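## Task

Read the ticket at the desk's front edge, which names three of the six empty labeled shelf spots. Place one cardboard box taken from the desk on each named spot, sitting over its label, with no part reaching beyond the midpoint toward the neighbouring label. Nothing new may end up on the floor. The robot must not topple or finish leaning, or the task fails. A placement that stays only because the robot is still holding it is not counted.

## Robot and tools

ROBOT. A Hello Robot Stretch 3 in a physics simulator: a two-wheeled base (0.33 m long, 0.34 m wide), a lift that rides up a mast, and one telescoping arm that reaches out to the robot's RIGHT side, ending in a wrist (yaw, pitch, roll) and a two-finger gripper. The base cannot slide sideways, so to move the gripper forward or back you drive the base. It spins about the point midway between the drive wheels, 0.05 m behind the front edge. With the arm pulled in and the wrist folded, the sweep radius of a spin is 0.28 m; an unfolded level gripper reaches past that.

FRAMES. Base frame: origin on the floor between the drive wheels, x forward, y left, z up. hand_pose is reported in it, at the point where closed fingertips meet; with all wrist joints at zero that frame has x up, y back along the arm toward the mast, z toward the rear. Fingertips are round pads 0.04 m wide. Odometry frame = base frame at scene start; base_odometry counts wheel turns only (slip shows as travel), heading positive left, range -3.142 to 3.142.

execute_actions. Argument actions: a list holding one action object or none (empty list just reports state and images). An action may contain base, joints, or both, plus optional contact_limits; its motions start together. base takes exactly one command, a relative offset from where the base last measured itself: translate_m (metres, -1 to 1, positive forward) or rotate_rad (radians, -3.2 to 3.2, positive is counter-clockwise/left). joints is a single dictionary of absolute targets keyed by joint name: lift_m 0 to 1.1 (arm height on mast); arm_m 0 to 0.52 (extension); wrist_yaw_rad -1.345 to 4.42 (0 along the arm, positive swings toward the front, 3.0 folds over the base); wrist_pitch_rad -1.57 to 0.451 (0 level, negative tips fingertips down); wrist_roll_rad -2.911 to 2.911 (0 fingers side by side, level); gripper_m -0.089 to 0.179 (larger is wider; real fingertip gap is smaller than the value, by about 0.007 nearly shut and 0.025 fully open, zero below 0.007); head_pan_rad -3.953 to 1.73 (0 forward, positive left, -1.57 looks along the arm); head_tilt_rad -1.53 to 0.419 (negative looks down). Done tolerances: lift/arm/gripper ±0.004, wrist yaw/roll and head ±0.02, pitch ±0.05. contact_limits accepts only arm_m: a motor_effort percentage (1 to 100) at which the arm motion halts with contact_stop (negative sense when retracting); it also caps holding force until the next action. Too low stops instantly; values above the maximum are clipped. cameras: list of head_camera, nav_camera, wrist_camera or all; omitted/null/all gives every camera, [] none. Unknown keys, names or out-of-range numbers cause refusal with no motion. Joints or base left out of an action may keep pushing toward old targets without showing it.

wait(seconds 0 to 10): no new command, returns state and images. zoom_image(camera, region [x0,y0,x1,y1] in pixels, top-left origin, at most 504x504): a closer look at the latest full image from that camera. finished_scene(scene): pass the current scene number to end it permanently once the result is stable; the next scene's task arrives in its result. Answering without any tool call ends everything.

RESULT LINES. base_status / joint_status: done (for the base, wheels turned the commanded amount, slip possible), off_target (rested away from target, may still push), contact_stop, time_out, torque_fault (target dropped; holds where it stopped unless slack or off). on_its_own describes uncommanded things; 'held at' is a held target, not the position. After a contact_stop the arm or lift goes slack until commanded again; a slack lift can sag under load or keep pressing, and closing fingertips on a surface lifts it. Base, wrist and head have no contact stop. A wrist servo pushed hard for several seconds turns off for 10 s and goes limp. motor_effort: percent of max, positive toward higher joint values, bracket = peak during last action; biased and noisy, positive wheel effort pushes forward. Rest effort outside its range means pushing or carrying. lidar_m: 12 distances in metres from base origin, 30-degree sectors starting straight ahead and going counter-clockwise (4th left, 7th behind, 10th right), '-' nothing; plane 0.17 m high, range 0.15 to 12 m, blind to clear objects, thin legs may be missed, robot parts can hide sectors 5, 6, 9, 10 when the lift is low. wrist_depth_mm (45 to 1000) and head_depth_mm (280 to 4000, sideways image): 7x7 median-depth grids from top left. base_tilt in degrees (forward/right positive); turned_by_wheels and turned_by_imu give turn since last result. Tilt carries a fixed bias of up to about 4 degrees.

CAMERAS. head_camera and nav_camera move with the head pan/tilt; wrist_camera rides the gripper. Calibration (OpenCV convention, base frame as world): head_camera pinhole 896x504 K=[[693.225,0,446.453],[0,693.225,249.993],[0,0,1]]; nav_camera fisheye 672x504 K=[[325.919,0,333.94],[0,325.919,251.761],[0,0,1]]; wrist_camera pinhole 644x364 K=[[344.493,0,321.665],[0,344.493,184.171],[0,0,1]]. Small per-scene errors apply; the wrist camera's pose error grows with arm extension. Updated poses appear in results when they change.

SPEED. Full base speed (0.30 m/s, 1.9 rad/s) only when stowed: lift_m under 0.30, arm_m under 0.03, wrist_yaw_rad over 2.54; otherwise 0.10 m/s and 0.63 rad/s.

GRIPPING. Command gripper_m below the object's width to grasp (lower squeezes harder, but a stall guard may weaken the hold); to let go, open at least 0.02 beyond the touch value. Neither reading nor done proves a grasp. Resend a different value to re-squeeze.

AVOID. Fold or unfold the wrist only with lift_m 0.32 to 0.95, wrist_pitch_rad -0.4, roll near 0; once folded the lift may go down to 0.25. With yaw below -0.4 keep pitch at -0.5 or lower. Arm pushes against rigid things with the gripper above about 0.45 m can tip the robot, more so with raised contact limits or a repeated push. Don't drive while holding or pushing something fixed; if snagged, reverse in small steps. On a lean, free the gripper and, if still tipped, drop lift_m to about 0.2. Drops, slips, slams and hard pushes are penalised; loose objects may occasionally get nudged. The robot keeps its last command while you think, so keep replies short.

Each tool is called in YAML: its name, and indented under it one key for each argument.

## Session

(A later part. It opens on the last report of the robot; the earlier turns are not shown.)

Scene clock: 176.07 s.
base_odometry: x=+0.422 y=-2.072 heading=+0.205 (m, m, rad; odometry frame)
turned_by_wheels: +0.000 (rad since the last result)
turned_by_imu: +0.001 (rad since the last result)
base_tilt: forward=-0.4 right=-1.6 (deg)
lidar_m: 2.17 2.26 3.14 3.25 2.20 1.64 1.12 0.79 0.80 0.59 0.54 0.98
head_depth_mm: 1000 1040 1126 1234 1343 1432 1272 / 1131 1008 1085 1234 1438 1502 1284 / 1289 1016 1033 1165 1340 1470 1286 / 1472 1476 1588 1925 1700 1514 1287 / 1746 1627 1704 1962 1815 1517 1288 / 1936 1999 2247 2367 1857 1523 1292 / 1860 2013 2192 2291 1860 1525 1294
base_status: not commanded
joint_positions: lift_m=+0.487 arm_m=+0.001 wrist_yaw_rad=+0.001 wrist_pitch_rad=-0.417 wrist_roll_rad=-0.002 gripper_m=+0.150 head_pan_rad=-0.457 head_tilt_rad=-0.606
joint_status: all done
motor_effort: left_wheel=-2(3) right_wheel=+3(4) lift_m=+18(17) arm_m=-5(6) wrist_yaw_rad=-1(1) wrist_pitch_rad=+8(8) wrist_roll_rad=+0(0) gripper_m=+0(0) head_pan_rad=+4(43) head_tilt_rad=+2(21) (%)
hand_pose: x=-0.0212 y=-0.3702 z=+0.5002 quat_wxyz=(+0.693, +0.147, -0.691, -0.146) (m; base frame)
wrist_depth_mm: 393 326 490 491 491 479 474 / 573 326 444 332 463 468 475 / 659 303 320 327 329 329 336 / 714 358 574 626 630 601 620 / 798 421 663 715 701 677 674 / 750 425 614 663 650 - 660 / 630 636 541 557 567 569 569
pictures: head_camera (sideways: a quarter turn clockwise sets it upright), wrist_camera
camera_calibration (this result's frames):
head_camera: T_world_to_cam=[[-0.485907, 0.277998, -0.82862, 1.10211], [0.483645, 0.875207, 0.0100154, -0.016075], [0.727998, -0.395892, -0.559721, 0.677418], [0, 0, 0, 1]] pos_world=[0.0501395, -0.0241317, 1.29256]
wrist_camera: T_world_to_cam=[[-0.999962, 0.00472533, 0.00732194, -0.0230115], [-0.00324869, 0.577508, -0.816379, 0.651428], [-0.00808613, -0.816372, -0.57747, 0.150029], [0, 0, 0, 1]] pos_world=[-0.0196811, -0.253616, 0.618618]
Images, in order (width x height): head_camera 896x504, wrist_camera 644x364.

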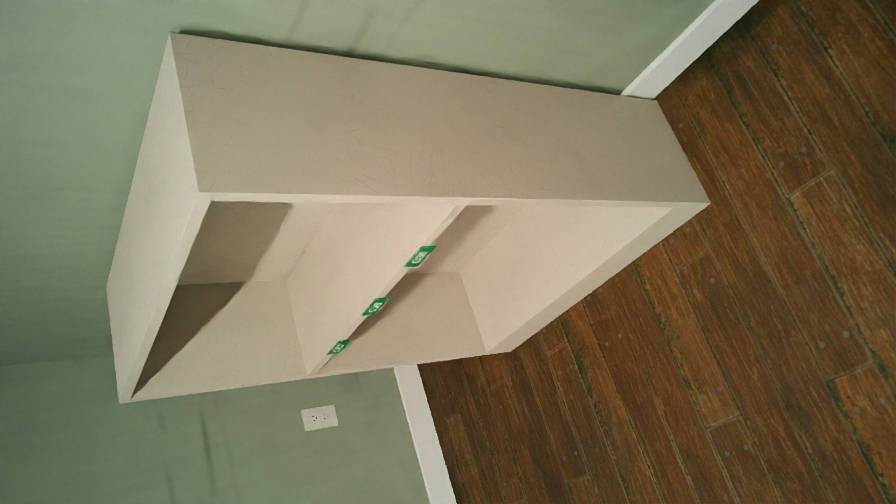

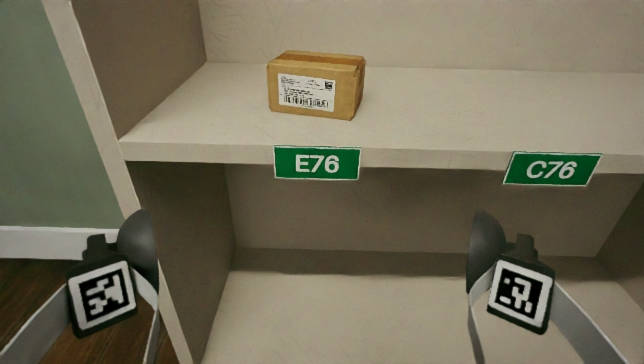

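execute_actions:
  actions:
    - {"base":{"rotate_rad":1.52},"joints":{"wrist_yaw_rad":2.6,"gripper_m":0.06,"lift_m":0.29}}
  cameras: []

execute_actions:
  actions:
    - {"base":{"translate_m":1.0}}
  cameras: []

execute_actions:
  actions:
    - {"base":{"translate_m":1.0}}
  cameras: []

execute_actions:
  actions:
    - {"base":{"translate_m":0.6}}
  cameras: []

execute_actions:
  actions:
    - {"base":{"rotate_rad":1.66},"joints":{"lift_m":0.735,"wrist_yaw_rad":0,"gripper_m":0.17,"head_pan_rad":-1.57}}
  cameras: ["wrist_camera","head_camera"]

Scene clock: 191.27 s.
base_odometry: x=+0.422 y=-2.072 heading=+1.725 (m, m, rad; odometry frame)
turned_by_wheels: +1.520 (rad since the last result)
turned_by_imu: +1.499 (rad since the last result)
base_tilt: forward=-0.4 right=-1.5 (deg)
lidar_m: 3.51 2.33 1.67 1.12 0.78 0.81 0.73 0.54 0.99 2.16 2.22 2.98
head_depth_mm: 2525 2681 2830 2334 1822 1502 1277 / 2783 2992 3043 2327 1822 1502 1277 / 3160 3396 3232 2330 1831 1508 1285 / 3654 - 3228 2355 1848 1509 1288 / 3791 - 3238 2356 1852 1514 1294 / 3610 3937 3272 2368 1855 1528 1286 / 3428 3742 3290 2377 1864 1529 1299
base_status: done
joint_positions: lift_m=+0.290 arm_m=+0.001 wrist_yaw_rad=+2.598 wrist_pitch_rad=-0.417 wrist_roll_rad=-0.002 gripper_m=+0.060 head_pan_rad=-0.457 head_tilt_rad=-0.606
joint_status: all done
motor_effort: left_wheel=-3(9) right_wheel=+4(10) lift_m=+17(17) arm_m=-5(5) wrist_yaw_rad=+1(4) wrist_pitch_rad=+8(8) wrist_roll_rad=+0(0) gripper_m=+0(95) head_pan_rad=+4(4) head_tilt_rad=+3(3) (%)
hand_pose: x=+0.0949 y=+0.0465 z=+0.3030 quat_wxyz=(+0.327, +0.705, -0.044, +0.628) (m; base frame)
wrist_depth_mm: 881 - - - - - - / 922 - - - - - - / 933 958 - 988 - - - / 735 743 750 765 785 784 790 / 608 619 643 625 660 624 644 / 524 520 517 517 - 535 533 / 451 471 448 452 458 467 461
pictures: none
No camera images: the call's "cameras" was empty. Leave "cameras" out to get every camera's image.

Scene clock: 196.43 s.
base_odometry: x=+0.269 y=-1.084 heading=+1.725 (m, m, rad; odometry frame)
turned_by_wheels: +0.000 (rad since the last result)
turned_by_imu: +0.006 (rad since the last result)
base_tilt: forward=-0.5 right=-1.5 (deg)
lidar_m: 2.26 2.32 1.69 1.62 1.53 1.59 1.52 1.73 2.19 2.14 2.20 2.95
head_depth_mm: 2491 2655 2828 2338 1821 1497 1277 / 2759 2987 3035 2320 1832 1507 1276 / 3057 3317 3230 2348 1834 1504 1284 / 2979 3266 3262 2341 1852 1516 1285 / 2810 3110 3213 2364 1856 1521 1293 / 2696 2910 3095 2367 1842 1527 1293 / 2555 2638 2913 2382 1860 1535 1293
base_status: done
joint_positions: lift_m=+0.290 arm_m=+0.001 wrist_yaw_rad=+2.598 wrist_pitch_rad=-0.417 wrist_roll_rad=-0.002 gripper_m=+0.060 head_pan_rad=-0.457 head_tilt_rad=-0.605
joint_status: not commanded
motor_effort: left_wheel=-2(7) right_wheel=+3(11) lift_m=+18(18) arm_m=-4(5) wrist_yaw_rad=+2(2) wrist_pitch_rad=+8(8) wrist_roll_rad=+0(0) gripper_m=-1(0) head_pan_rad=+4(3) head_tilt_rad=+2(2) (%)
hand_pose: x=+0.0948 y=+0.0465 z=+0.3030 quat_wxyz=(+0.327, +0.705, -0.044, +0.628) (m; base frame)
wrist_depth_mm: - - - - - - - / - - - - - - - / 942 990 960 - - - - / 729 750 749 760 778 782 789 / 597 614 639 626 667 645 639 / 517 524 504 535 - 537 534 / 456 460 455 458 454 467 466
pictures: none
No camera images: the call's "cameras" was empty. Leave "cameras" out to get every camera's image.

Scene clock: 201.53 s.
base_odometry: x=+0.115 y=-0.096 heading=+1.725 (m, m, rad; odometry frame)
turned_by_wheels: +0.000 (rad since the last result)
turned_by_imu: +0.006 (rad since the last result)
base_tilt: forward=-0.4 right=-1.4 (deg)
lidar_m: 1.26 1.62 1.70 1.62 1.70 2.29 2.52 2.65 2.20 2.11 2.18 1.58
head_depth_mm: 2326 2559 2767 2333 1827 1505 1276 / 2178 2411 2702 2332 1830 1510 1275 / 2037 2272 2509 2338 1831 1503 1282 / 1941 2137 2320 2342 1854 1518 1290 / 1834 2001 1535 2255 1814 1509 1289 / 1752 1879 1381 2202 1850 1523 1290 / 1678 1804 1463 2135 1810 1524 1292
base_status: done
joint_positions: lift_m=+0.290 arm_m=+0.001 wrist_yaw_rad=+2.598 wrist_pitch_rad=-0.417 wrist_roll_rad=-0.002 gripper_m=+0.060 head_pan_rad=-0.457 head_tilt_rad=-0.605
joint_status: not commanded
motor_effort: left_wheel=-2(7) right_wheel=+3(11) lift_m=+17(18) arm_m=-5(5) wrist_yaw_rad=+2(1) wrist_pitch_rad=+8(8) wrist_roll_rad=+0(0) gripper_m=-1(1) head_pan_rad=+4(4) head_tilt_rad=+2(1) (%)
hand_pose: x=+0.0948 y=+0.0465 z=+0.3030 quat_wxyz=(+0.327, +0.705, -0.044, +0.628) (m; base frame)
wrist_depth_mm: - - - - - - - / - - - - - - - / 941 954 998 948 - - - / 731 750 762 769 780 761 774 / 603 608 644 609 659 639 640 / 508 518 502 527 - 530 551 / 459 464 455 448 452 459 459
pictures: none
No camera images: the call's "cameras" was empty. Leave "cameras" out to get every camera's image.

Scene clock: 205.23 s.
base_odometry: x=+0.023 y=+0.497 heading=+1.725 (m, m, rad; odometry frame)
turned_by_wheels: +0.000 (rad since the last result)
turned_by_imu: +0.004 (rad since the last result)
base_tilt: forward=-0.5 right=-1.6 (deg)
lidar_m: 0.67 1.10 1.73 1.63 1.68 2.31 3.11 3.04 2.19 2.10 1.92 0.97
head_depth_mm: 1578 1777 1989 2134 1825 1503 1272 / 1474 1636 1836 1030 1729 1503 1280 / 1393 1532 1682 995 900 1510 1284 / 1317 1445 1508 1043 845 1479 1281 / 1249 1362 1422 1045 819 1523 1289 / 1185 1296 1377 1052 801 1219 1245 / 1131 1226 1313 1060 825 735 1265
base_status: done
joint_positions: lift_m=+0.290 arm_m=+0.001 wrist_yaw_rad=+2.598 wrist_pitch_rad=-0.417 wrist_roll_rad=-0.002 gripper_m=+0.060 head_pan_rad=-0.457 head_tilt_rad=-0.605
joint_status: not commanded
motor_effort: left_wheel=-2(8) right_wheel=+3(11) lift_m=+18(18) arm_m=-5(5) wrist_yaw_rad=+2(1) wrist_pitch_rad=+8(8) wrist_roll_rad=+0(0) gripper_m=-1(0) head_pan_rad=+4(4) head_tilt_rad=+1(2) (%)
hand_pose: x=+0.0948 y=+0.0465 z=+0.3030 quat_wxyz=(+0.327, +0.705, -0.044, +0.628) (m; base frame)
wrist_depth_mm: - - - - - - - / - - - - - - - / 943 938 984 963 - - 969 / 740 750 760 779 773 767 786 / 610 616 643 633 663 633 635 / 518 525 503 526 - 535 527 / 457 463 451 459 456 459 455
pictures: none
No camera images: the call's "cameras" was empty. Leave "cameras" out to get every camera's image.

Scene clock: 210.10 s.
base_odometry: x=+0.023 y=+0.497 heading=-2.898 (m, m, rad; odometry frame)
turned_by_wheels: +1.660 (rad since the last result)
turned_by_imu: +1.638 (rad since the last result)
base_tilt: forward=-0.5 right=-1.3 (deg)
lidar_m: 1.63 1.76 2.53 3.12 2.80 2.14 2.10 1.76 0.67 0.78 1.11 1.66
head_depth_mm: 1123 1233 1330 1024 808 1465 1277 / 1127 1236 1334 1033 813 1397 1251 / 1131 1239 1332 1039 811 1472 1294 / 1131 1232 1332 1040 816 1468 1313 / 1125 1239 1332 1050 818 1453 1261 / 1128 1242 1332 1054 821 1481 1293 / 1134 1241 1334 1057 826 1489 1294
base_status: done
joint_positions: lift_m=+0.735 arm_m=+0.001 wrist_yaw_rad=+0.002 wrist_pitch_rad=-0.418 wrist_roll_rad=-0.002 gripper_m=+0.170 head_pan_rad=-1.563 head_tilt_rad=-0.605
joint_status: all done
motor_effort: left_wheel=-2(9) right_wheel=+4(9) lift_m=+24(24) arm_m=-5(5) wrist_yaw_rad=-1(5) wrist_pitch_rad=+9(9) wrist_roll_rad=+0(0) gripper_m=+0(97) head_pan_rad=-4(44) head_tilt_rad=+1(2) (%)
hand_pose: x=-0.0211 y=-0.3700 z=+0.7475 quat_wxyz=(+0.693, +0.148, -0.690, -0.146) (m; base frame)
wrist_depth_mm: 799 808 831 847 878 900 922 / 475 472 487 434 504 416 520 / 357 343 343 346 354 359 366 / 947 - - 574 556 - 323 / - - - - - - - / - - - - - - - / 879 922 909 904 889 913 932
pictures: head_camera (sideways: a quarter turn clockwise sets it upright), wrist_camera
camera_calibration (this result's frames):
head_camera: T_world_to_cam=[[0.030629, 0.557913, -0.829334, 1.09989], [0.999154, -0.0398743, 0.0100764, -0.0192991], [-0.0274473, -0.828941, -0.558662, 0.680648], [0, 0, 0, 1]] pos_world=[0.00427615, -0.0501964, 1.29262]
wrist_camera: T_world_to_cam=[[-0.999965, 0.00403563, 0.00733193, -0.0249338], [-0.00364444, 0.578667, -0.815556, 0.853005], [-0.00753403, -0.815554, -0.578632, 0.294184], [0, 0, 0, 1]] pos_world=[-0.0196078, -0.253582, 0.86608]
Images, in order (width x height): head_camera 896x504, wrist_camera 644x364.

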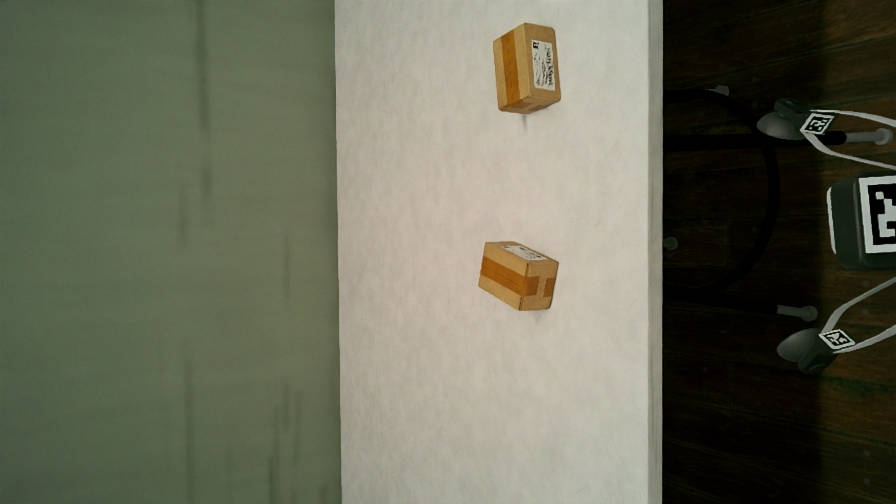

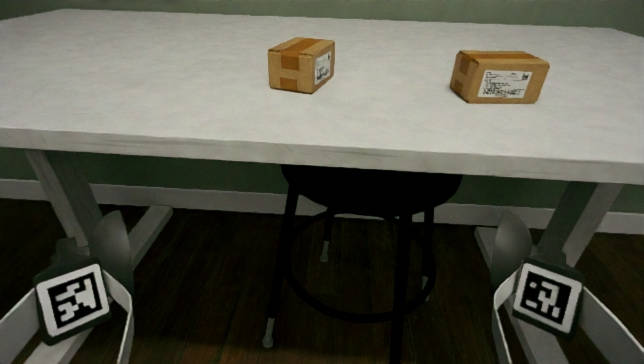

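execute_actions:
  actions:
    - {"base":{"translate_m":0.08},"joints":{"arm_m":0.29,"wrist_yaw_rad":-0.25}}
  cameras: ["wrist_camera"]

execute_actions:
  actions:
    - {"joints":{"arm_m":0.36,"lift_m":0.724}}
  cameras: ["wrist_camera"]

Scene clock: 219.60 s.
base_odometry: x=-0.054 y=+0.478 heading=-2.899 (m, m, rad; odometry frame)
turned_by_wheels: +0.000 (rad since the last result)
turned_by_imu: +0.002 (rad since the last result)
base_tilt: forward=-0.6 right=-1.5 (deg)
lidar_m: 1.56 1.67 2.42 3.13 2.90 2.23 2.18 1.77 0.69 0.77 1.06 1.58
head_depth_mm: 1131 1244 1330 1025 808 1424 - / 1131 1245 1340 1031 862 - 1252 / 1129 1248 1334 1038 - 1457 1280 / 1133 1241 1336 1038 - 1444 1281 / 1135 1245 1336 1041 821 1484 1284 / 1137 1249 1339 1050 821 1490 1296 / 1135 1251 1342 1055 824 1479 1298
base_status: done
joint_positions: lift_m=+0.735 arm_m=+0.290 wrist_yaw_rad=-0.248 wrist_pitch_rad=-0.418 wrist_roll_rad=-0.002 gripper_m=+0.170 head_pan_rad=-1.563 head_tilt_rad=-0.605
joint_status: all done
motor_effort: left_wheel=-2(4) right_wheel=+4(9) lift_m=+24(24) arm_m=+5(2) wrist_yaw_rad=-1(0) wrist_pitch_rad=+8(8) wrist_roll_rad=+0(0) gripper_m=+0(0) head_pan_rad=-4(4) head_tilt_rad=+2(2) (%)
hand_pose: x=-0.0767 y=-0.6521 z=+0.7475 quat_wxyz=(+0.669, +0.060, -0.703, -0.232) (m; base frame)
wrist_depth_mm: 636 678 706 735 756 785 830 / 464 475 476 495 496 516 520 / 334 337 341 245 349 354 250 / 263 265 194 187 269 278 234 / 219 218 204 198 221 231 224 / - 182 184 185 186 185 189 / 153 158 159 160 162 162 158
pictures: wrist_camera
camera_calibration (this result's frames):
wrist_camera: T_world_to_cam=[[-0.967744, 0.251831, 0.00733188, 0.0846058], [0.139938, 0.561503, -0.815556, 1.01585], [-0.209499, -0.788223, -0.578632, 0.066048], [0, 0, 0, 1]] pos_world=[-0.0464425, -0.539649, 0.86608]
Images, in order (width x height): wrist_camera 644x364.

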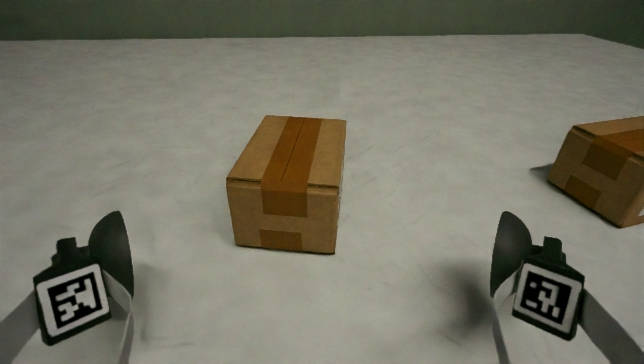

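Scene clock: 221.30 s.
base_odometry: x=-0.054 y=+0.478 heading=-2.899 (m, m, rad; odometry frame)
turned_by_wheels: +0.000 (rad since the last result)
turned_by_imu: +0.000 (rad since the last result)
base_tilt: forward=-0.5 right=-1.4 (deg)
lidar_m: 1.55 1.67 2.40 3.11 2.90 2.22 2.18 1.77 0.69 0.78 1.06 1.58
head_depth_mm: 1131 1243 1337 1026 806 1457 - / 1135 1236 1335 1034 866 - 1281 / 1135 1244 1338 1080 - 1477 1284 / 1129 1245 1341 1083 - 1413 1284 / 1135 1244 1342 1048 820 1489 1290 / 1137 1247 1341 1053 820 1483 1289 / 1138 1248 1340 1053 826 1478 1292
base_status: not commanded
joint_positions: lift_m=+0.724 arm_m=+0.360 wrist_yaw_rad=-0.248 wrist_pitch_rad=-0.418 wrist_roll_rad=-0.002 gripper_m=+0.170 head_pan_rad=-1.563 head_tilt_rad=-0.605
joint_status: all done
motor_effort: left_wheel=-2(2) right_wheel=+3(3) lift_m=+17(25) arm_m=+5(5) wrist_yaw_rad=-1(1) wrist_pitch_rad=+8(8) wrist_roll_rad=+0(0) gripper_m=+0(1) head_pan_rad=-4(3) head_tilt_rad=+1(2) (%)
hand_pose: x=-0.0767 y=-0.7221 z=+0.7369 quat_wxyz=(+0.669, +0.060, -0.703, -0.232) (m; base frame)
wrist_depth_mm: 586 603 652 686 704 723 754 / 428 437 449 451 464 477 478 / 310 314 319 322 327 327 334 / 242 243 247 160 243 254 258 / 201 200 194 130 198 214 208 / - 169 161 117 167 171 176 / 142 146 143 134 146 150 147
pictures: wrist_camera
camera_calibration (this result's frames):
wrist_camera: T_world_to_cam=[[-0.967743, 0.251831, 0.00733192, 0.102313], [0.139938, 0.561503, -0.815556, 1.04649], [-0.209499, -0.788223, -0.578632, 0.00472358], [0, 0, 0, 1]] pos_world=[-0.0464426, -0.609652, 0.855458]
Images, in order (width x height): wrist_camera 644x364.

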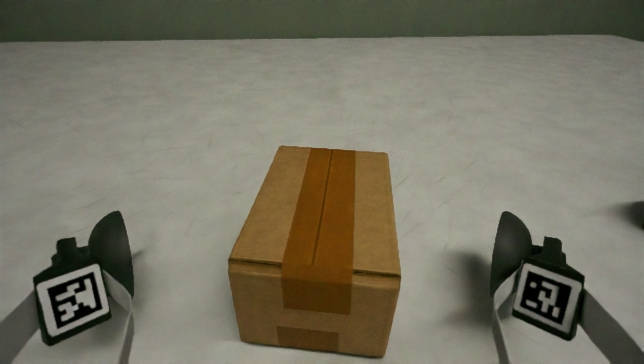

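execute_actions:
  actions:
    - {"joints":{"gripper_m":0.03}}
  cameras: []

execute_actions:
  actions:
    - {"joints":{"lift_m":0.75}}
  cameras: []

execute_actions:
  actions:
    - {"joints":{"arm_m":0,"wrist_yaw_rad":2.6}}
  cameras: ["wrist_camera"]

execute_actions:
  actions:
    - {"base":{"rotate_rad":2.0},"joints":{"lift_m":0.29,"head_tilt_rad":-1.0}}
  cameras: []

execute_actions:
  actions:
    - {"base":{"translate_m":1.0}}
  cameras: []

execute_actions:
  actions:
    - {"base":{"translate_m":1.0}}
  cameras: []

execute_actions:
  actions:
    - {"base":{"translate_m":0.85}}
  cameras: []

execute_actions:
  actions:
    - {"base":{"rotate_rad":1.12},"joints":{"lift_m":0.64,"wrist_yaw_rad":0}}
  cameras: ["wrist_camera","head_camera"]

Scene clock: 244.37 s.
base_odometry: x=-0.054 y=+0.478 heading=-2.899 (m, m, rad; odometry frame)
turned_by_wheels: +0.000 (rad since the last result)
turned_by_imu: +0.001 (rad since the last result)
base_tilt: forward=-0.6 right=-1.4 (deg)
lidar_m: 1.55 1.67 2.41 3.10 2.91 2.23 2.18 1.77 0.70 0.77 1.06 1.58
head_depth_mm: 1133 1246 1338 1025 808 1463 - / 1134 1234 1337 1037 862 - 1276 / 1131 1246 1340 1079 - 1476 1280 / 1131 1250 1334 1086 780 1410 1285 / 1134 1246 1339 1045 820 1484 1294 / 1136 1245 1334 1052 823 1488 1297 / 1137 1248 1340 1055 825 1482 1293
base_status: not commanded
joint_positions: lift_m=+0.724 arm_m=+0.360 wrist_yaw_rad=-0.249 wrist_pitch_rad=-0.418 wrist_roll_rad=-0.002 gripper_m=+0.031 head_pan_rad=-1.563 head_tilt_rad=-0.605
joint_status: all done
motor_effort: left_wheel=-2(2) right_wheel=+3(4) lift_m=+17(18) arm_m=+5(5) wrist_yaw_rad=-1(1) wrist_pitch_rad=+9(9) wrist_roll_rad=+0(0) gripper_m=-20(99) head_pan_rad=-4(3) head_tilt_rad=+1(1) (%)
hand_pose: x=-0.0767 y=-0.7221 z=+0.7368 quat_wxyz=(+0.669, +0.060, -0.703, -0.232) (m; base frame)
wrist_depth_mm: 594 618 644 678 706 710 775 / 435 443 444 456 460 472 481 / 309 313 321 320 327 328 336 / 245 245 245 158 241 254 257 / 199 200 132 128 191 208 209 / 169 169 132 123 120 175 176 / 146 147 146 141 146 150 152
pictures: none
No camera images: the call's "cameras" was empty. Leave "cameras" out to get every camera's image.

Scene clock: 245.37 s.
base_odometry: x=-0.054 y=+0.478 heading=-2.899 (m, m, rad; odometry frame)
turned_by_wheels: +0.000 (rad since the last result)
turned_by_imu: +0.000 (rad since the last result)
base_tilt: forward=-0.5 right=-1.6 (deg)
lidar_m: 1.55 1.67 2.41 3.10 2.90 2.23 2.18 1.77 0.69 0.78 1.07 1.58
head_depth_mm: 1131 1237 1332 1025 806 1504 - / 1132 1243 1331 1057 - 1435 1253 / 1131 1241 1334 1122 757 1467 1284 / 1126 1245 1338 1089 771 1407 1289 / 1135 1244 1339 1046 819 1483 1294 / 1139 1243 1345 1049 821 1482 1294 / 1140 1252 1341 1059 824 1472 1297
base_status: not commanded
joint_positions: lift_m=+0.750 arm_m=+0.360 wrist_yaw_rad=-0.249 wrist_pitch_rad=-0.424 wrist_roll_rad=-0.002 gripper_m=+0.031 head_pan_rad=-1.563 head_tilt_rad=-0.605
joint_status: all done
motor_effort: left_wheel=-2(2) right_wheel=+3(3) lift_m=+25(24) arm_m=+5(5) wrist_yaw_rad=-1(1) wrist_pitch_rad=+11(11) wrist_roll_rad=+0(0) gripper_m=-20(20) head_pan_rad=-4(4) head_tilt_rad=+3(2) (%)
hand_pose: x=-0.0766 y=-0.7214 z=+0.7612 quat_wxyz=(+0.669, +0.062, -0.703, -0.234) (m; base frame)
wrist_depth_mm: 599 626 644 687 716 739 786 / 495 516 520 537 537 547 555 / 360 366 366 374 377 384 395 / 283 285 286 158 281 298 301 / 233 233 132 128 225 243 243 / 199 199 132 124 - 204 205 / 172 173 169 144 171 176 178
pictures: none
No camera images: the call's "cameras" was empty. Leave "cameras" out to get every camera's image.

Scene clock: 249.23 s.
base_odometry: x=-0.054 y=+0.478 heading=-2.899 (m, m, rad; odometry frame)
turned_by_wheels: +0.000 (rad since the last result)
turned_by_imu: +0.001 (rad since the last result)
base_tilt: forward=-0.5 right=-1.6 (deg)
lidar_m: 1.55 1.67 2.41 3.11 2.90 2.22 2.18 1.76 0.69 0.78 1.07 1.58
head_depth_mm: 1129 1241 1335 1026 808 1431 1282 / 1135 1244 1338 1030 809 1440 1252 / 1136 1241 1330 1041 815 1471 1284 / 1133 1240 1338 1041 818 1405 1284 / 1133 1244 1335 1047 821 1483 1291 / 1136 1249 1333 1054 823 1484 1293 / 1136 1242 1347 1058 827 1477 1293
base_status: not commanded
joint_positions: lift_m=+0.750 arm_m=+0.001 wrist_yaw_rad=+2.598 wrist_pitch_rad=-0.424 wrist_roll_rad=-0.002 gripper_m=+0.031 head_pan_rad=-1.563 head_tilt_rad=-0.605
joint_status: all done
motor_effort: left_wheel=-2(2) right_wheel=+3(3) lift_m=+25(25) arm_m=-5(6) wrist_yaw_rad=+2(1) wrist_pitch_rad=+11(11) wrist_roll_rad=+0(0) gripper_m=-21(20) head_pan_rad=-3(4) head_tilt_rad=+2(2) (%)
hand_pose: x=+0.0945 y=+0.0457 z=+0.7612 quat_wxyz=(+0.329, +0.705, -0.042, +0.627) (m; base frame)
wrist_depth_mm: - - - - - - - / - - - - - - - / - - - - - - - / - - - 158 - - - / - - 132 128 - - - / - - 133 124 - - - / 954 939 885 144 916 944 974
pictures: wrist_camera
camera_calibration (this result's frames):
wrist_camera: T_world_to_cam=[[0.852535, -0.522619, 0.00737274, -0.0621414], [-0.299764, -0.500455, -0.812211, 0.69881], [0.428166, 0.690228, -0.583317, 0.535541], [0, 0, 0, 1]] pos_world=[0.0331551, -0.0523984, 0.880429]
Images, in order (width x height): wrist_camera 644x364.

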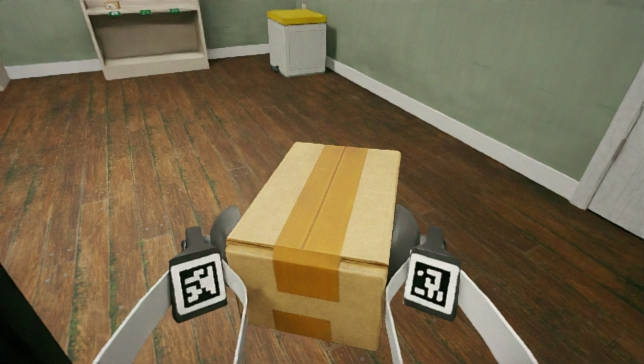

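Scene clock: 254.23 s.
base_odometry: x=-0.054 y=+0.478 heading=-0.899 (m, m, rad; odometry frame)
turned_by_wheels: +2.000 (rad since the last result)
turned_by_imu: +1.974 (rad since the last result)
base_tilt: forward=-0.7 right=-1.5 (deg)
lidar_m: 3.18 2.28 2.18 1.94 0.70 0.78 1.07 1.64 1.55 1.60 2.17 3.11
head_depth_mm: 1454 1662 1783 1553 1377 1238 1124 / 1506 1754 1772 1548 1381 1240 1153 / 1590 1859 1780 1550 1378 1245 - / 1671 1934 1777 1547 1376 1249 - / 1762 1996 1782 1552 1380 1243 1125 / 1832 2028 1773 1554 1387 1243 1132 / 1933 2079 1777 1560 1378 1239 1125
base_status: done
joint_positions: lift_m=+0.290 arm_m=+0.001 wrist_yaw_rad=+2.598 wrist_pitch_rad=-0.425 wrist_roll_rad=-0.002 gripper_m=+0.031 head_pan_rad=-1.563 head_tilt_rad=-0.987
joint_status: all done
motor_effort: left_wheel=-2(6) right_wheel=+4(8) lift_m=+18(29) arm_m=-5(5) wrist_yaw_rad=+2(2) wrist_pitch_rad=+12(11) wrist_roll_rad=+0(0) gripper_m=-20(20) head_pan_rad=-4(4) head_tilt_rad=-6(22) (%)
hand_pose: x=+0.0944 y=+0.0457 z=+0.3013 quat_wxyz=(+0.330, +0.705, -0.041, +0.627) (m; base frame)
wrist_depth_mm: - - - - - - - / - - - - - - - / 916 922 964 944 976 - - / 738 747 750 159 724 788 776 / 604 619 132 128 581 614 631 / 508 519 133 124 - 534 535 / 457 - 445 144 447 456 459
pictures: none
No camera images: the call's "cameras" was empty. Leave "cameras" out to get every camera's image.

Scene clock: 259.40 s.
base_odometry: x=+0.568 y=-0.305 heading=-0.899 (m, m, rad; odometry frame)
turned_by_wheels: +0.000 (rad since the last result)
turned_by_imu: +0.006 (rad since the last result)
base_tilt: forward=-0.7 right=-1.6 (deg)
lidar_m: 2.47 1.78 1.71 1.75 2.30 1.76 1.73 2.12 2.05 2.12 2.33 2.25
head_depth_mm: 1929 2087 1784 1541 1378 1240 1125 / 1989 2088 1773 1556 1374 1236 1156 / 2107 2073 1774 1555 1379 1239 - / 2186 2084 1775 1547 1377 1256 - / 2305 2081 1776 1551 1378 1239 1129 / 2361 2076 1785 1562 1373 1239 1130 / 2334 2073 1785 1560 1378 1244 1130
base_status: done
joint_positions: lift_m=+0.290 arm_m=+0.001 wrist_yaw_rad=+2.598 wrist_pitch_rad=-0.425 wrist_roll_rad=-0.002 gripper_m=+0.031 head_pan_rad=-1.563 head_tilt_rad=-0.987
joint_status: not commanded
motor_effort: left_wheel=-2(7) right_wheel=+3(11) lift_m=+18(18) arm_m=-5(5) wrist_yaw_rad=+2(2) wrist_pitch_rad=+12(12) wrist_roll_rad=+0(0) gripper_m=-20(20) head_pan_rad=-3(3) head_tilt_rad=-5(6) (%)
hand_pose: x=+0.0944 y=+0.0457 z=+0.3013 quat_wxyz=(+0.330, +0.705, -0.041, +0.627) (m; base frame)
wrist_depth_mm: - - - - - - - / - - - - - - - / 958 953 960 982 971 - - / 750 735 751 158 742 758 776 / 611 602 132 128 581 634 630 / 510 513 132 124 - 535 529 / 454 - 440 144 442 454 461
pictures: none
No camera images: the call's "cameras" was empty. Leave "cameras" out to get every camera's image.

Scene clock: 264.57 s.
base_odometry: x=+1.191 y=-1.088 heading=-0.899 (m, m, rad; odometry frame)
turned_by_wheels: +0.000 (rad since the last result)
turned_by_imu: +0.006 (rad since the last result)
base_tilt: forward=-0.4 right=-1.7 (deg)
lidar_m: 1.51 1.27 1.22 1.26 1.70 2.64 2.94 2.63 2.53 2.06 1.55 1.38
head_depth_mm: 2352 2068 1778 1551 1377 1241 1121 / 2391 2067 1766 1550 1380 1242 1154 / 2315 2077 1774 1552 1384 1245 - / 2213 2080 1778 1549 1382 1255 - / 2370 2090 1779 1545 1377 1240 1130 / 2508 2090 1770 1557 1381 1241 1131 / 2038 2015 1767 1559 1382 1244 1128
base_status: done
joint_positions: lift_m=+0.290 arm_m=+0.001 wrist_yaw_rad=+2.598 wrist_pitch_rad=-0.425 wrist_roll_rad=-0.002 gripper_m=+0.031 head_pan_rad=-1.564 head_tilt_rad=-0.987
joint_status: not commanded
motor_effort: left_wheel=-2(6) right_wheel=+3(11) lift_m=+18(18) arm_m=-5(5) wrist_yaw_rad=+2(1) wrist_pitch_rad=+12(12) wrist_roll_rad=+0(0) gripper_m=-20(20) head_pan_rad=-4(3) head_tilt_rad=-5(5) (%)
hand_pose: x=+0.0943 y=+0.0457 z=+0.3013 quat_wxyz=(+0.330, +0.705, -0.041, +0.627) (m; base frame)
wrist_depth_mm: - - - - - - - / - - - - - - - / 924 949 978 973 - - - / 734 745 752 159 723 750 768 / 608 604 132 128 581 618 628 / 516 514 132 124 - 534 540 / 463 - 443 143 450 459 461
pictures: none
No camera images: the call's "cameras" was empty. Leave "cameras" out to get every camera's image.

Scene clock: 269.23 s.
base_odometry: x=+1.720 y=-1.753 heading=-0.899 (m, m, rad; odometry frame)
turned_by_wheels: +0.000 (rad since the last result)
turned_by_imu: +0.005 (rad since the last result)
base_tilt: forward=-0.3 right=-1.6 (deg)
lidar_m: 0.67 0.84 0.81 0.84 1.13 3.01 3.57 3.07 2.48 1.32 0.81 0.89
head_depth_mm: 2311 2070 1780 1554 1374 1244 1124 / 2478 2072 1771 1553 1380 1242 1155 / 1977 2013 1787 1555 1381 1241 - / 1523 1858 1745 1558 1377 1245 - / 1301 1538 1746 1555 1376 1244 1131 / 1371 1596 1729 1550 1381 1245 1131 / 1280 1408 1536 1315 1325 1239 1129
base_status: done
joint_positions: lift_m=+0.290 arm_m=+0.001 wrist_yaw_rad=+2.598 wrist_pitch_rad=-0.425 wrist_roll_rad=-0.002 gripper_m=+0.031 head_pan_rad=-1.564 head_tilt_rad=-0.987
joint_status: not commanded
motor_effort: left_wheel=-2(6) right_wheel=+3(10) lift_m=+18(18) arm_m=-5(5) wrist_yaw_rad=+2(2) wrist_pitch_rad=+12(12) wrist_roll_rad=+0(0) gripper_m=-20(20) head_pan_rad=-4(3) head_tilt_rad=-5(5) (%)
hand_pose: x=+0.0943 y=+0.0457 z=+0.3013 quat_wxyz=(+0.330, +0.705, -0.041, +0.627) (m; base frame)
wrist_depth_mm: 761 771 763 795 792 793 813 / 820 832 844 855 822 874 875 / 868 853 898 901 890 926 909 / 737 731 730 159 740 771 794 / 605 594 132 128 577 620 629 / 515 516 132 124 - 538 527 / 462 - 441 143 447 462 461
pictures: none
No camera images: the call's "cameras" was empty. Leave "cameras" out to get every camera's image.

Scene clock: 273.23 s.
base_odometry: x=+1.720 y=-1.753 heading=+0.221 (m, m, rad; odometry frame)
turned_by_wheels: +1.120 (rad since the last result)
turned_by_imu: +1.105 (rad since the last result)
base_tilt: forward=-0.4 right=-1.5 (deg)
lidar_m: 0.81 0.85 1.22 3.42 3.91 2.99 2.04 1.25 0.81 0.82 0.67 0.83
head_depth_mm: 841 965 916 1401 1331 1267 - / 839 963 914 1407 1337 - - / 835 958 898 1398 1338 - - / 835 957 896 1390 669 1225 - / 831 959 898 1385 1339 1239 1129 / 828 961 898 1244 1342 1242 1127 / 794 835 862 1491 1382 1243 1128
base_status: done
joint_positions: lift_m=+0.640 arm_m=+0.001 wrist_yaw_rad=+0.002 wrist_pitch_rad=-0.425 wrist_roll_rad=-0.002 gripper_m=+0.031 head_pan_rad=-1.564 head_tilt_rad=-0.988
joint_status: all done
motor_effort: left_wheel=-3(8) right_wheel=+3(9) lift_m=+25(26) arm_m=-5(5) wrist_yaw_rad=-2(4) wrist_pitch_rad=+12(12) wrist_roll_rad=+0(0) gripper_m=-20(20) head_pan_rad=-3(4) head_tilt_rad=-5(3) (%)
hand_pose: x=-0.0210 y=-0.3691 z=+0.6508 quat_wxyz=(+0.692, +0.151, -0.690, -0.149) (m; base frame)
wrist_depth_mm: 645 437 571 579 570 582 572 / 711 392 412 416 430 436 446 / 787 481 686 671 688 673 620 / 891 561 743 159 745 745 658 / 927 970 132 128 816 817 641 / 899 942 132 124 - 836 642 / 803 808 695 141 700 713 693
pictures: head_camera (sideways: a quarter turn clockwise sets it upright), wrist_camera
camera_calibration (this result's frames):
head_camera: T_world_to_cam=[[0.0290347, 0.827467, -0.560764, 0.749902], [0.999131, -0.0408128, -0.00849152, 0.00487483], [-0.0299128, -0.56003, -0.827932, 1.03087], [0, 0, 0, 1]] pos_world=[0.00419248, -0.0430004, 1.27405]
wrist_camera: T_world_to_cam=[[-0.999966, 0.00357895, 0.00738364, -0.0243436], [-0.00389726, 0.584719, -0.811227, 0.773022], [-0.00722069, -0.811228, -0.584685, 0.24454], [0, 0, 0, 1]] pos_world=[-0.0195644, -0.253535, 0.770255]
Images, in order (width x height): head_camera 896x504, wrist_camera 644x364.

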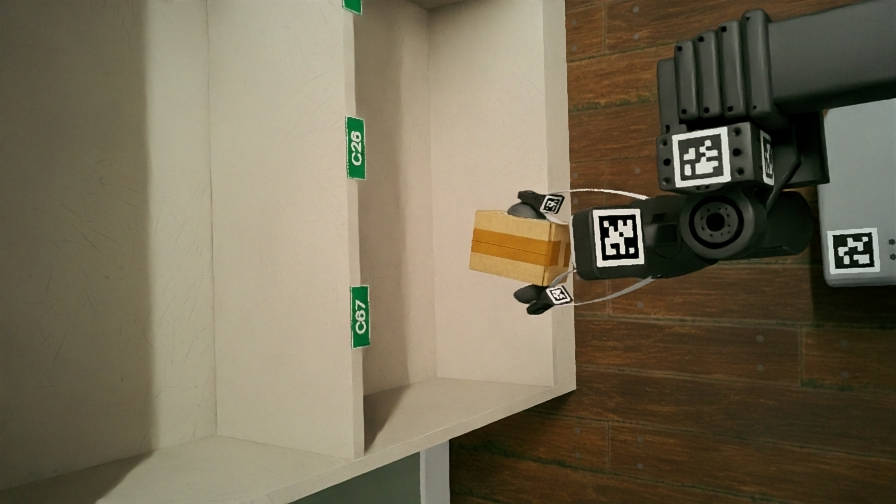

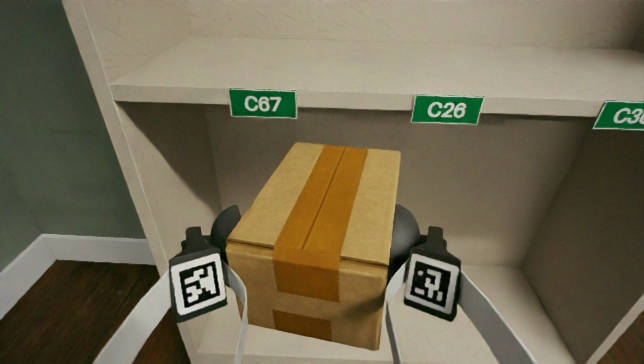

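execute_actions:
  actions:
    - {"base":{"translate_m":0.07},"joints":{"arm_m":0.35,"lift_m":0.68}}
  cameras: []

execute_actions:
  actions:
    - {"joints":{"lift_m":0.652}}
  cameras: ["wrist_camera"]

execute_actions:
  actions:
    - {"joints":{"gripper_m":0.12}}
  cameras: []

execute_actions:
  actions:
    - {"joints":{"arm_m":0}}
  cameras: ["wrist_camera"]

Scene clock: 285.07 s.
base_odometry: x=+1.788 y=-1.738 heading=+0.221 (m, m, rad; odometry frame)
turned_by_wheels: +0.000 (rad since the last result)
turned_by_imu: +0.002 (rad since the last result)
base_tilt: forward=-0.5 right=-1.4 (deg)
lidar_m: 0.74 0.78 1.12 3.44 4.01 3.09 2.11 0.86 0.87 0.65 0.99 0.76
head_depth_mm: 845 966 911 1402 1337 - - / 841 965 896 - - 1236 1156 / 839 962 - 1401 1336 1243 1157 / 835 957 - 1390 1339 1239 1154 / 832 958 888 1376 1338 1238 1130 / 813 911 880 1470 1382 1243 1131 / 607 963 1251 1503 1380 1238 1131
base_status: done
joint_positions: lift_m=+0.680 arm_m=+0.350 wrist_yaw_rad=+0.001 wrist_pitch_rad=-0.425 wrist_roll_rad=-0.002 gripper_m=+0.031 head_pan_rad=-1.564 head_tilt_rad=-0.988
joint_status: all done
motor_effort: left_wheel=-2(3) right_wheel=+4(8) lift_m=+25(27) arm_m=+5(5) wrist_yaw_rad=-2(2) wrist_pitch_rad=+12(12) wrist_roll_rad=+0(0) gripper_m=-20(20) head_pan_rad=-4(4) head_tilt_rad=-4(4) (%)
hand_pose: x=-0.0212 y=-0.7180 z=+0.6908 quat_wxyz=(+0.692, +0.150, -0.690, -0.149) (m; base frame)
wrist_depth_mm: 208 269 270 270 268 265 265 / 210 285 294 293 291 291 284 / 211 298 322 314 313 312 314 / 213 281 298 159 291 306 310 / 213 242 131 128 231 252 254 / 197 205 132 124 - 212 213 / 177 179 176 141 177 184 184
pictures: none
No camera images: the call's "cameras" was empty. Leave "cameras" out to get every camera's image.

Scene clock: 286.10 s.
base_odometry: x=+1.788 y=-1.738 heading=+0.221 (m, m, rad; odometry frame)
turned_by_wheels: +0.000 (rad since the last result)
turned_by_imu: +0.000 (rad since the last result)
base_tilt: forward=-0.4 right=-1.6 (deg)
lidar_m: 0.74 0.78 1.12 3.43 4.00 3.08 2.11 0.86 0.87 0.65 0.99 0.76
head_depth_mm: 844 968 916 1410 1335 1255 - / 841 966 896 1407 - 1231 - / 837 956 - 1402 1339 1238 1152 / 835 957 - 1392 1333 1240 1156 / 832 957 879 1380 1333 1243 1129 / 817 913 878 1467 1381 1246 1128 / 608 960 1251 1500 1380 1248 1123
base_status: not commanded
joint_positions: lift_m=+0.652 arm_m=+0.350 wrist_yaw_rad=+0.001 wrist_pitch_rad=-0.425 wrist_roll_rad=-0.002 gripper_m=+0.031 head_pan_rad=-1.564 head_tilt_rad=-0.988
joint_status: all done
motor_effort: left_wheel=-2(2) right_wheel=+4(3) lift_m=+18(21) arm_m=+5(5) wrist_yaw_rad=+0(1) wrist_pitch_rad=+12(12) wrist_roll_rad=+0(0) gripper_m=-20(21) head_pan_rad=-3(3) head_tilt_rad=-5(4) (%)
hand_pose: x=-0.0212 y=-0.7180 z=+0.6632 quat_wxyz=(+0.692, +0.150, -0.690, -0.149) (m; base frame)
wrist_depth_mm: 208 268 272 270 267 266 263 / 208 287 295 291 288 289 284 / 211 285 305 309 308 308 302 / 212 245 247 158 244 258 259 / 194 203 132 128 194 210 211 / 171 172 132 124 - 178 178 / 148 150 147 143 148 153 154
pictures: wrist_camera
camera_calibration (this result's frames):
wrist_camera: T_world_to_cam=[[-0.999962, 0.00468274, 0.0073842, -0.0226404], [-0.00325137, 0.584814, -0.811161, 0.987134], [-0.00811684, -0.811154, -0.584777, -0.0312484], [0, 0, 0, 1]] pos_world=[-0.0196836, -0.602531, 0.782618]
Images, in order (width x height): wrist_camera 644x364.

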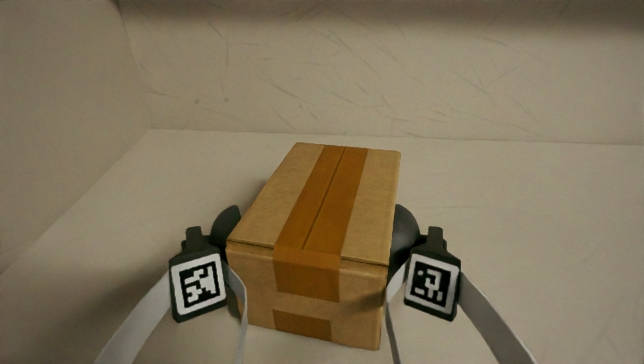

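Scene clock: 287.50 s.
base_odometry: x=+1.788 y=-1.738 heading=+0.221 (m, m, rad; odometry frame)
turned_by_wheels: +0.000 (rad since the last result)
turned_by_imu: +0.000 (rad since the last result)
base_tilt: forward=-0.5 right=-1.6 (deg)
lidar_m: 0.74 0.78 1.11 3.44 3.98 3.09 2.11 0.86 0.87 0.65 0.99 0.76
head_depth_mm: 844 967 915 1406 1335 1254 - / 841 962 897 1408 - 1234 - / 837 961 - 1398 1333 1240 1153 / 836 958 - 1394 1338 1242 1159 / 832 961 879 1383 1335 1241 1128 / 816 913 882 1466 1381 1240 1128 / 606 962 1250 1490 1386 1244 1129
base_status: not commanded
joint_positions: lift_m=+0.652 arm_m=+0.350 wrist_yaw_rad=+0.001 wrist_pitch_rad=-0.422 wrist_roll_rad=-0.002 gripper_m=+0.120 head_pan_rad=-1.564 head_tilt_rad=-0.988
joint_status: all done
motor_effort: left_wheel=-2(2) right_wheel=+3(3) lift_m=+18(18) arm_m=+5(5) wrist_yaw_rad=-1(1) wrist_pitch_rad=+10(12) wrist_roll_rad=+0(0) gripper_m=+0(93) head_pan_rad=-3(3) head_tilt_rad=-4(4) (%)
hand_pose: x=-0.0212 y=-0.7185 z=+0.6640 quat_wxyz=(+0.693, +0.149, -0.690, -0.148) (m; base frame)
wrist_depth_mm: 209 269 272 271 269 264 262 / 210 286 294 292 289 285 285 / 211 288 312 309 310 305 304 / 212 249 249 165 246 261 260 / 196 211 167 134 195 218 214 / 173 - 138 123 171 184 179 / - 150 147 141 152 150 155
pictures: none
No camera images: the call's "cameras" was empty. Leave "cameras" out to get every camera's image.

Scene clock: 291.27 s.
base_odometry: x=+1.788 y=-1.738 heading=+0.221 (m, m, rad; odometry frame)
turned_by_wheels: +0.000 (rad since the last result)
turned_by_imu: +0.001 (rad since the last result)
base_tilt: forward=-0.3 right=-1.5 (deg)
lidar_m: 0.74 0.78 1.12 3.45 4.00 3.07 2.11 0.86 0.87 0.65 0.99 0.76
head_depth_mm: 842 967 916 1411 1335 1277 - / 842 966 896 1404 1336 - - / 839 961 915 1401 1336 - - / 835 958 867 1396 1337 1225 1144 / 834 956 900 1379 1334 1239 1130 / 813 912 883 1468 1382 1246 1130 / 608 964 1245 1504 1380 1245 1128
base_status: not commanded
joint_positions: lift_m=+0.652 arm_m=+0.001 wrist_yaw_rad=+0.001 wrist_pitch_rad=-0.421 wrist_roll_rad=-0.002 gripper_m=+0.120 head_pan_rad=-1.564 head_tilt_rad=-0.988
joint_status: all done
motor_effort: left_wheel=-3(3) right_wheel=+3(4) lift_m=+18(18) arm_m=-5(5) wrist_yaw_rad=-1(1) wrist_pitch_rad=+10(10) wrist_roll_rad=+0(0) gripper_m=+0(1) head_pan_rad=-3(3) head_tilt_rad=-5(5) (%)
hand_pose: x=-0.0212 y=-0.3696 z=+0.6642 quat_wxyz=(+0.693, +0.149, -0.690, -0.147) (m; base frame)
wrist_depth_mm: 660 623 572 581 580 581 579 / 739 702 456 430 478 483 500 / 779 753 551 689 677 397 665 / 848 856 630 765 760 752 723 / 898 916 654 831 841 821 749 / 895 - 783 858 846 912 738 / 812 801 733 731 734 734 670
pictures: wrist_camera
camera_calibration (this result's frames):
wrist_camera: T_world_to_cam=[[-0.999962, 0.00472999, 0.0073578, -0.0242468], [-0.00323871, 0.581179, -0.81377, 0.784575], [-0.00812532, -0.813762, -0.581141, 0.24858], [0, 0, 0, 1]] pos_world=[-0.0196851, -0.253578, 0.783101]
Images, in order (width x height): wrist_camera 644x364.

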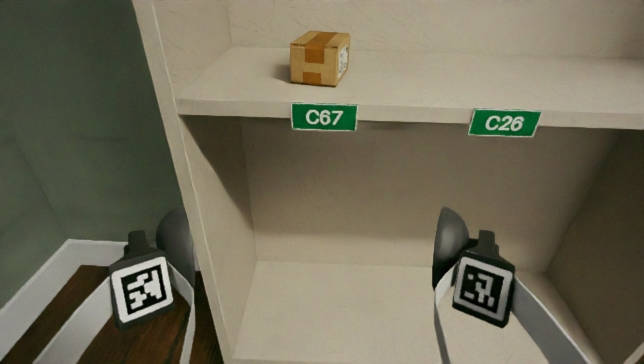

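execute_actions:
  actions:
    - {"base":{"rotate_rad":1.995},"joints":{"wrist_yaw_rad":2.6,"gripper_m":0.06,"lift_m":0.29}}
  cameras: []

execute_actions:
  actions:
    - {"base":{"translate_m":1.0}}
  cameras: []

execute_actions:
  actions:
    - {"base":{"translate_m":1.0}}
  cameras: []

execute_actions:
  actions:
    - {"base":{"translate_m":0.77}}
  cameras: []

execute_actions:
  actions:
    - {"base":{"rotate_rad":1.135},"joints":{"lift_m":0.735,"wrist_yaw_rad":0,"gripper_m":0.17}}
  cameras: ["wrist_camera"]

Scene clock: 310.70 s.
base_odometry: x=+1.788 y=-1.738 heading=+2.216 (m, m, rad; odometry frame)
turned_by_wheels: +1.995 (rad since the last result)
turned_by_imu: +1.969 (rad since the last result)
base_tilt: forward=-0.5 right=-1.5 (deg)
lidar_m: 3.44 3.17 2.55 1.38 0.94 0.87 0.65 0.78 0.74 0.76 1.01 2.48
head_depth_mm: 670 771 906 1101 1333 1237 1124 / 697 808 957 1178 1350 1242 1158 / 726 848 1010 1267 1382 1241 - / 758 893 1080 1362 1377 1250 - / 795 939 1152 1458 1380 1247 1124 / 834 829 1235 1502 1380 1245 1130 / 855 764 1327 1524 1383 1244 1126
base_status: done
joint_positions: lift_m=+0.290 arm_m=+0.001 wrist_yaw_rad=+2.598 wrist_pitch_rad=-0.420 wrist_roll_rad=-0.002 gripper_m=+0.060 head_pan_rad=-1.564 head_tilt_rad=-0.988
joint_status: all done
motor_effort: left_wheel=-2(8) right_wheel=+3(9) lift_m=+18(19) arm_m=-5(5) wrist_yaw_rad=+2(4) wrist_pitch_rad=+9(10) wrist_roll_rad=+0(0) gripper_m=+0(93) head_pan_rad=-3(3) head_tilt_rad=-5(4) (%)
hand_pose: x=+0.0947 y=+0.0461 z=+0.3024 quat_wxyz=(+0.328, +0.705, -0.043, +0.627) (m; base frame)
wrist_depth_mm: - - - - - - - / - - - - - - - / 949 942 973 - - - - / 736 745 751 771 780 765 780 / 616 623 637 629 659 635 626 / 518 521 508 528 - 536 545 / 459 464 446 460 458 469 466
pictures: none
No camera images: the call's "cameras" was empty. Leave "cameras" out to get every camera's image.

Scene clock: 315.87 s.
base_odometry: x=+1.187 y=-0.938 heading=+2.215 (m, m, rad; odometry frame)
turned_by_wheels: +0.000 (rad since the last result)
turned_by_imu: +0.006 (rad since the last result)
base_tilt: forward=-0.3 right=-1.4 (deg)
lidar_m: 2.81 2.68 2.55 2.30 1.82 1.52 1.64 1.26 1.20 1.24 1.64 2.51
head_depth_mm: 918 1279 1500 1549 1376 1241 1125 / 942 1343 1593 1552 1383 1244 1161 / 968 1402 1667 1559 1378 1238 - / 1004 1480 1699 1549 1380 1250 - / 1319 1552 1743 1552 1373 1242 1130 / 1383 1659 1776 1547 1385 1240 1127 / 1458 1754 1779 1555 1388 1246 1128
base_status: done
joint_positions: lift_m=+0.290 arm_m=+0.001 wrist_yaw_rad=+2.598 wrist_pitch_rad=-0.420 wrist_roll_rad=-0.002 gripper_m=+0.060 head_pan_rad=-1.564 head_tilt_rad=-0.988
joint_status: not commanded
motor_effort: left_wheel=-2(8) right_wheel=+4(10) lift_m=+18(18) arm_m=-5(5) wrist_yaw_rad=+1(2) wrist_pitch_rad=+9(10) wrist_roll_rad=+0(0) gripper_m=+0(0) head_pan_rad=-4(3) head_tilt_rad=-6(3) (%)
hand_pose: x=+0.0947 y=+0.0462 z=+0.3024 quat_wxyz=(+0.328, +0.705, -0.043, +0.628) (m; base frame)
wrist_depth_mm: - - - - - - - / - - - - - - - / 951 949 970 959 - - - / 739 749 749 774 785 773 776 / 602 609 644 613 640 631 643 / 516 516 516 521 - 538 532 / 456 463 454 449 457 456 460
pictures: none
No camera images: the call's "cameras" was empty. Leave "cameras" out to get every camera's image.

Scene clock: 321.03 s.
base_odometry: x=+0.586 y=-0.139 heading=+2.215 (m, m, rad; odometry frame)
turned_by_wheels: +0.000 (rad since the last result)
turned_by_imu: +0.006 (rad since the last result)
base_tilt: forward=-0.5 right=-1.4 (deg)
lidar_m: 1.83 2.16 2.07 2.14 2.55 2.40 2.46 1.74 1.67 1.72 2.14 1.41
head_depth_mm: 1557 1806 1763 1553 1376 1237 1121 / 1624 1872 1775 1557 1383 1239 1156 / 1700 1927 1772 1550 1378 1237 - / 1770 1979 1772 1571 1384 1251 - / 1861 2016 1773 1555 1381 1237 1124 / 1949 2092 1784 1558 1384 1244 1130 / 2055 2073 1780 1562 1381 1242 1124
base_status: done
joint_positions: lift_m=+0.290 arm_m=+0.001 wrist_yaw_rad=+2.598 wrist_pitch_rad=-0.420 wrist_roll_rad=-0.002 gripper_m=+0.060 head_pan_rad=-1.564 head_tilt_rad=-0.988
joint_status: not commanded
motor_effort: left_wheel=-2(5) right_wheel=+3(11) lift_m=+17(17) arm_m=-5(5) wrist_yaw_rad=+1(2) wrist_pitch_rad=+10(10) wrist_roll_rad=+0(0) gripper_m=-1(0) head_pan_rad=-3(4) head_tilt_rad=-4(4) (%)
hand_pose: x=+0.0946 y=+0.0462 z=+0.3024 quat_wxyz=(+0.328, +0.705, -0.043, +0.628) (m; base frame)
wrist_depth_mm: - - - - - - - / - - - - - - - / 970 962 970 963 - - - / 743 754 738 756 749 772 792 / 607 629 617 628 645 639 628 / 512 521 510 520 - 533 545 / 458 458 454 455 463 462 462
pictures: none
No camera images: the call's "cameras" was empty. Leave "cameras" out to get every camera's image.

Scene clock: 325.43 s.
base_odometry: x=+0.123 y=+0.477 heading=+2.215 (m, m, rad; odometry frame)
turned_by_wheels: +0.000 (rad since the last result)
turned_by_imu: +0.005 (rad since the last result)
base_tilt: forward=-0.5 right=-1.5 (deg)
lidar_m: 0.84 1.80 1.70 1.74 2.37 3.04 2.98 2.13 2.03 2.01 1.03 0.70
head_depth_mm: 1919 2059 1773 1547 1381 1241 1124 / 1980 2067 1771 1550 1383 1238 1159 / 2079 2065 1785 1560 1375 1236 - / 2167 2082 1779 1546 1378 1246 - / 2260 2081 1774 1552 1381 1236 1127 / 2221 2080 1779 1548 1383 1239 1129 / 1944 1989 1778 1557 1380 1246 1130
base_status: done
joint_positions: lift_m=+0.290 arm_m=+0.001 wrist_yaw_rad=+2.598 wrist_pitch_rad=-0.420 wrist_roll_rad=-0.002 gripper_m=+0.060 head_pan_rad=-1.564 head_tilt_rad=-0.988
joint_status: not commanded
motor_effort: left_wheel=-2(6) right_wheel=+3(11) lift_m=+18(18) arm_m=-5(5) wrist_yaw_rad=+1(2) wrist_pitch_rad=+9(9) wrist_roll_rad=+0(0) gripper_m=+0(0) head_pan_rad=-4(3) head_tilt_rad=-4(4) (%)
hand_pose: x=+0.0946 y=+0.0462 z=+0.3024 quat_wxyz=(+0.328, +0.705, -0.043, +0.628) (m; base frame)
wrist_depth_mm: - - - - - - - / - - - - - - - / 907 953 970 996 - - 933 / 748 725 766 757 753 777 772 / 610 621 642 612 639 622 634 / 516 523 502 531 - 539 533 / 453 464 453 454 456 464 466
pictures: none
No camera images: the call's "cameras" was empty. Leave "cameras" out to get every camera's image.

Scene clock: 330.30 s.
base_odometry: x=+0.123 y=+0.477 heading=-2.933 (m, m, rad; odometry frame)
turned_by_wheels: +1.135 (rad since the last result)
turned_by_imu: +1.120 (rad since the last result)
base_tilt: forward=-0.5 right=-1.6 (deg)
lidar_m: 1.70 1.82 2.60 3.02 2.74 2.08 2.03 1.85 1.03 0.70 1.19 1.74
head_depth_mm: 1081 902 805 1507 1383 - - / 1085 900 805 1551 1404 - - / 1084 884 807 1546 1421 - 1147 / 1083 901 808 1523 - 1228 1157 / 1090 906 809 1531 1357 1240 1124 / 1088 905 808 1552 1388 1245 1131 / 1091 905 810 1557 1386 1243 1131
base_status: done
joint_positions: lift_m=+0.735 arm_m=+0.001 wrist_yaw_rad=+0.002 wrist_pitch_rad=-0.420 wrist_roll_rad=-0.002 gripper_m=+0.170 head_pan_rad=-1.564 head_tilt_rad=-0.988
joint_status: all done
motor_effort: left_wheel=-2(9) right_wheel=+3(10) lift_m=+24(25) arm_m=-5(5) wrist_yaw_rad=-2(3) wrist_pitch_rad=+9(9) wrist_roll_rad=+0(0) gripper_m=+0(95) head_pan_rad=-3(4) head_tilt_rad=-4(4) (%)
hand_pose: x=-0.0210 y=-0.3697 z=+0.7471 quat_wxyz=(+0.693, +0.149, -0.690, -0.147) (m; base frame)
wrist_depth_mm: 765 781 825 832 845 895 961 / 462 471 485 493 457 510 441 / 798 386 391 373 375 370 364 / 941 - - 624 - - - / - - - - - - - / - - - - - - - / 849 938 899 939 959 953 939
pictures: wrist_camera
camera_calibration (this result's frames):
wrist_camera: T_world_to_cam=[[-0.999966, 0.00360395, 0.00735206, -0.025014], [-0.00389678, 0.580238, -0.814438, 0.852251], [-0.00720114, -0.814439, -0.580204, 0.295729], [0, 0, 0, 1]] pos_world=[-0.0195625, -0.253565, 0.865872]
Images, in order (width x height): wrist_camera 644x364.

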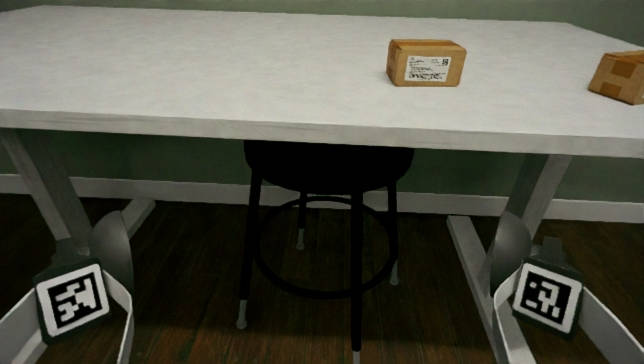

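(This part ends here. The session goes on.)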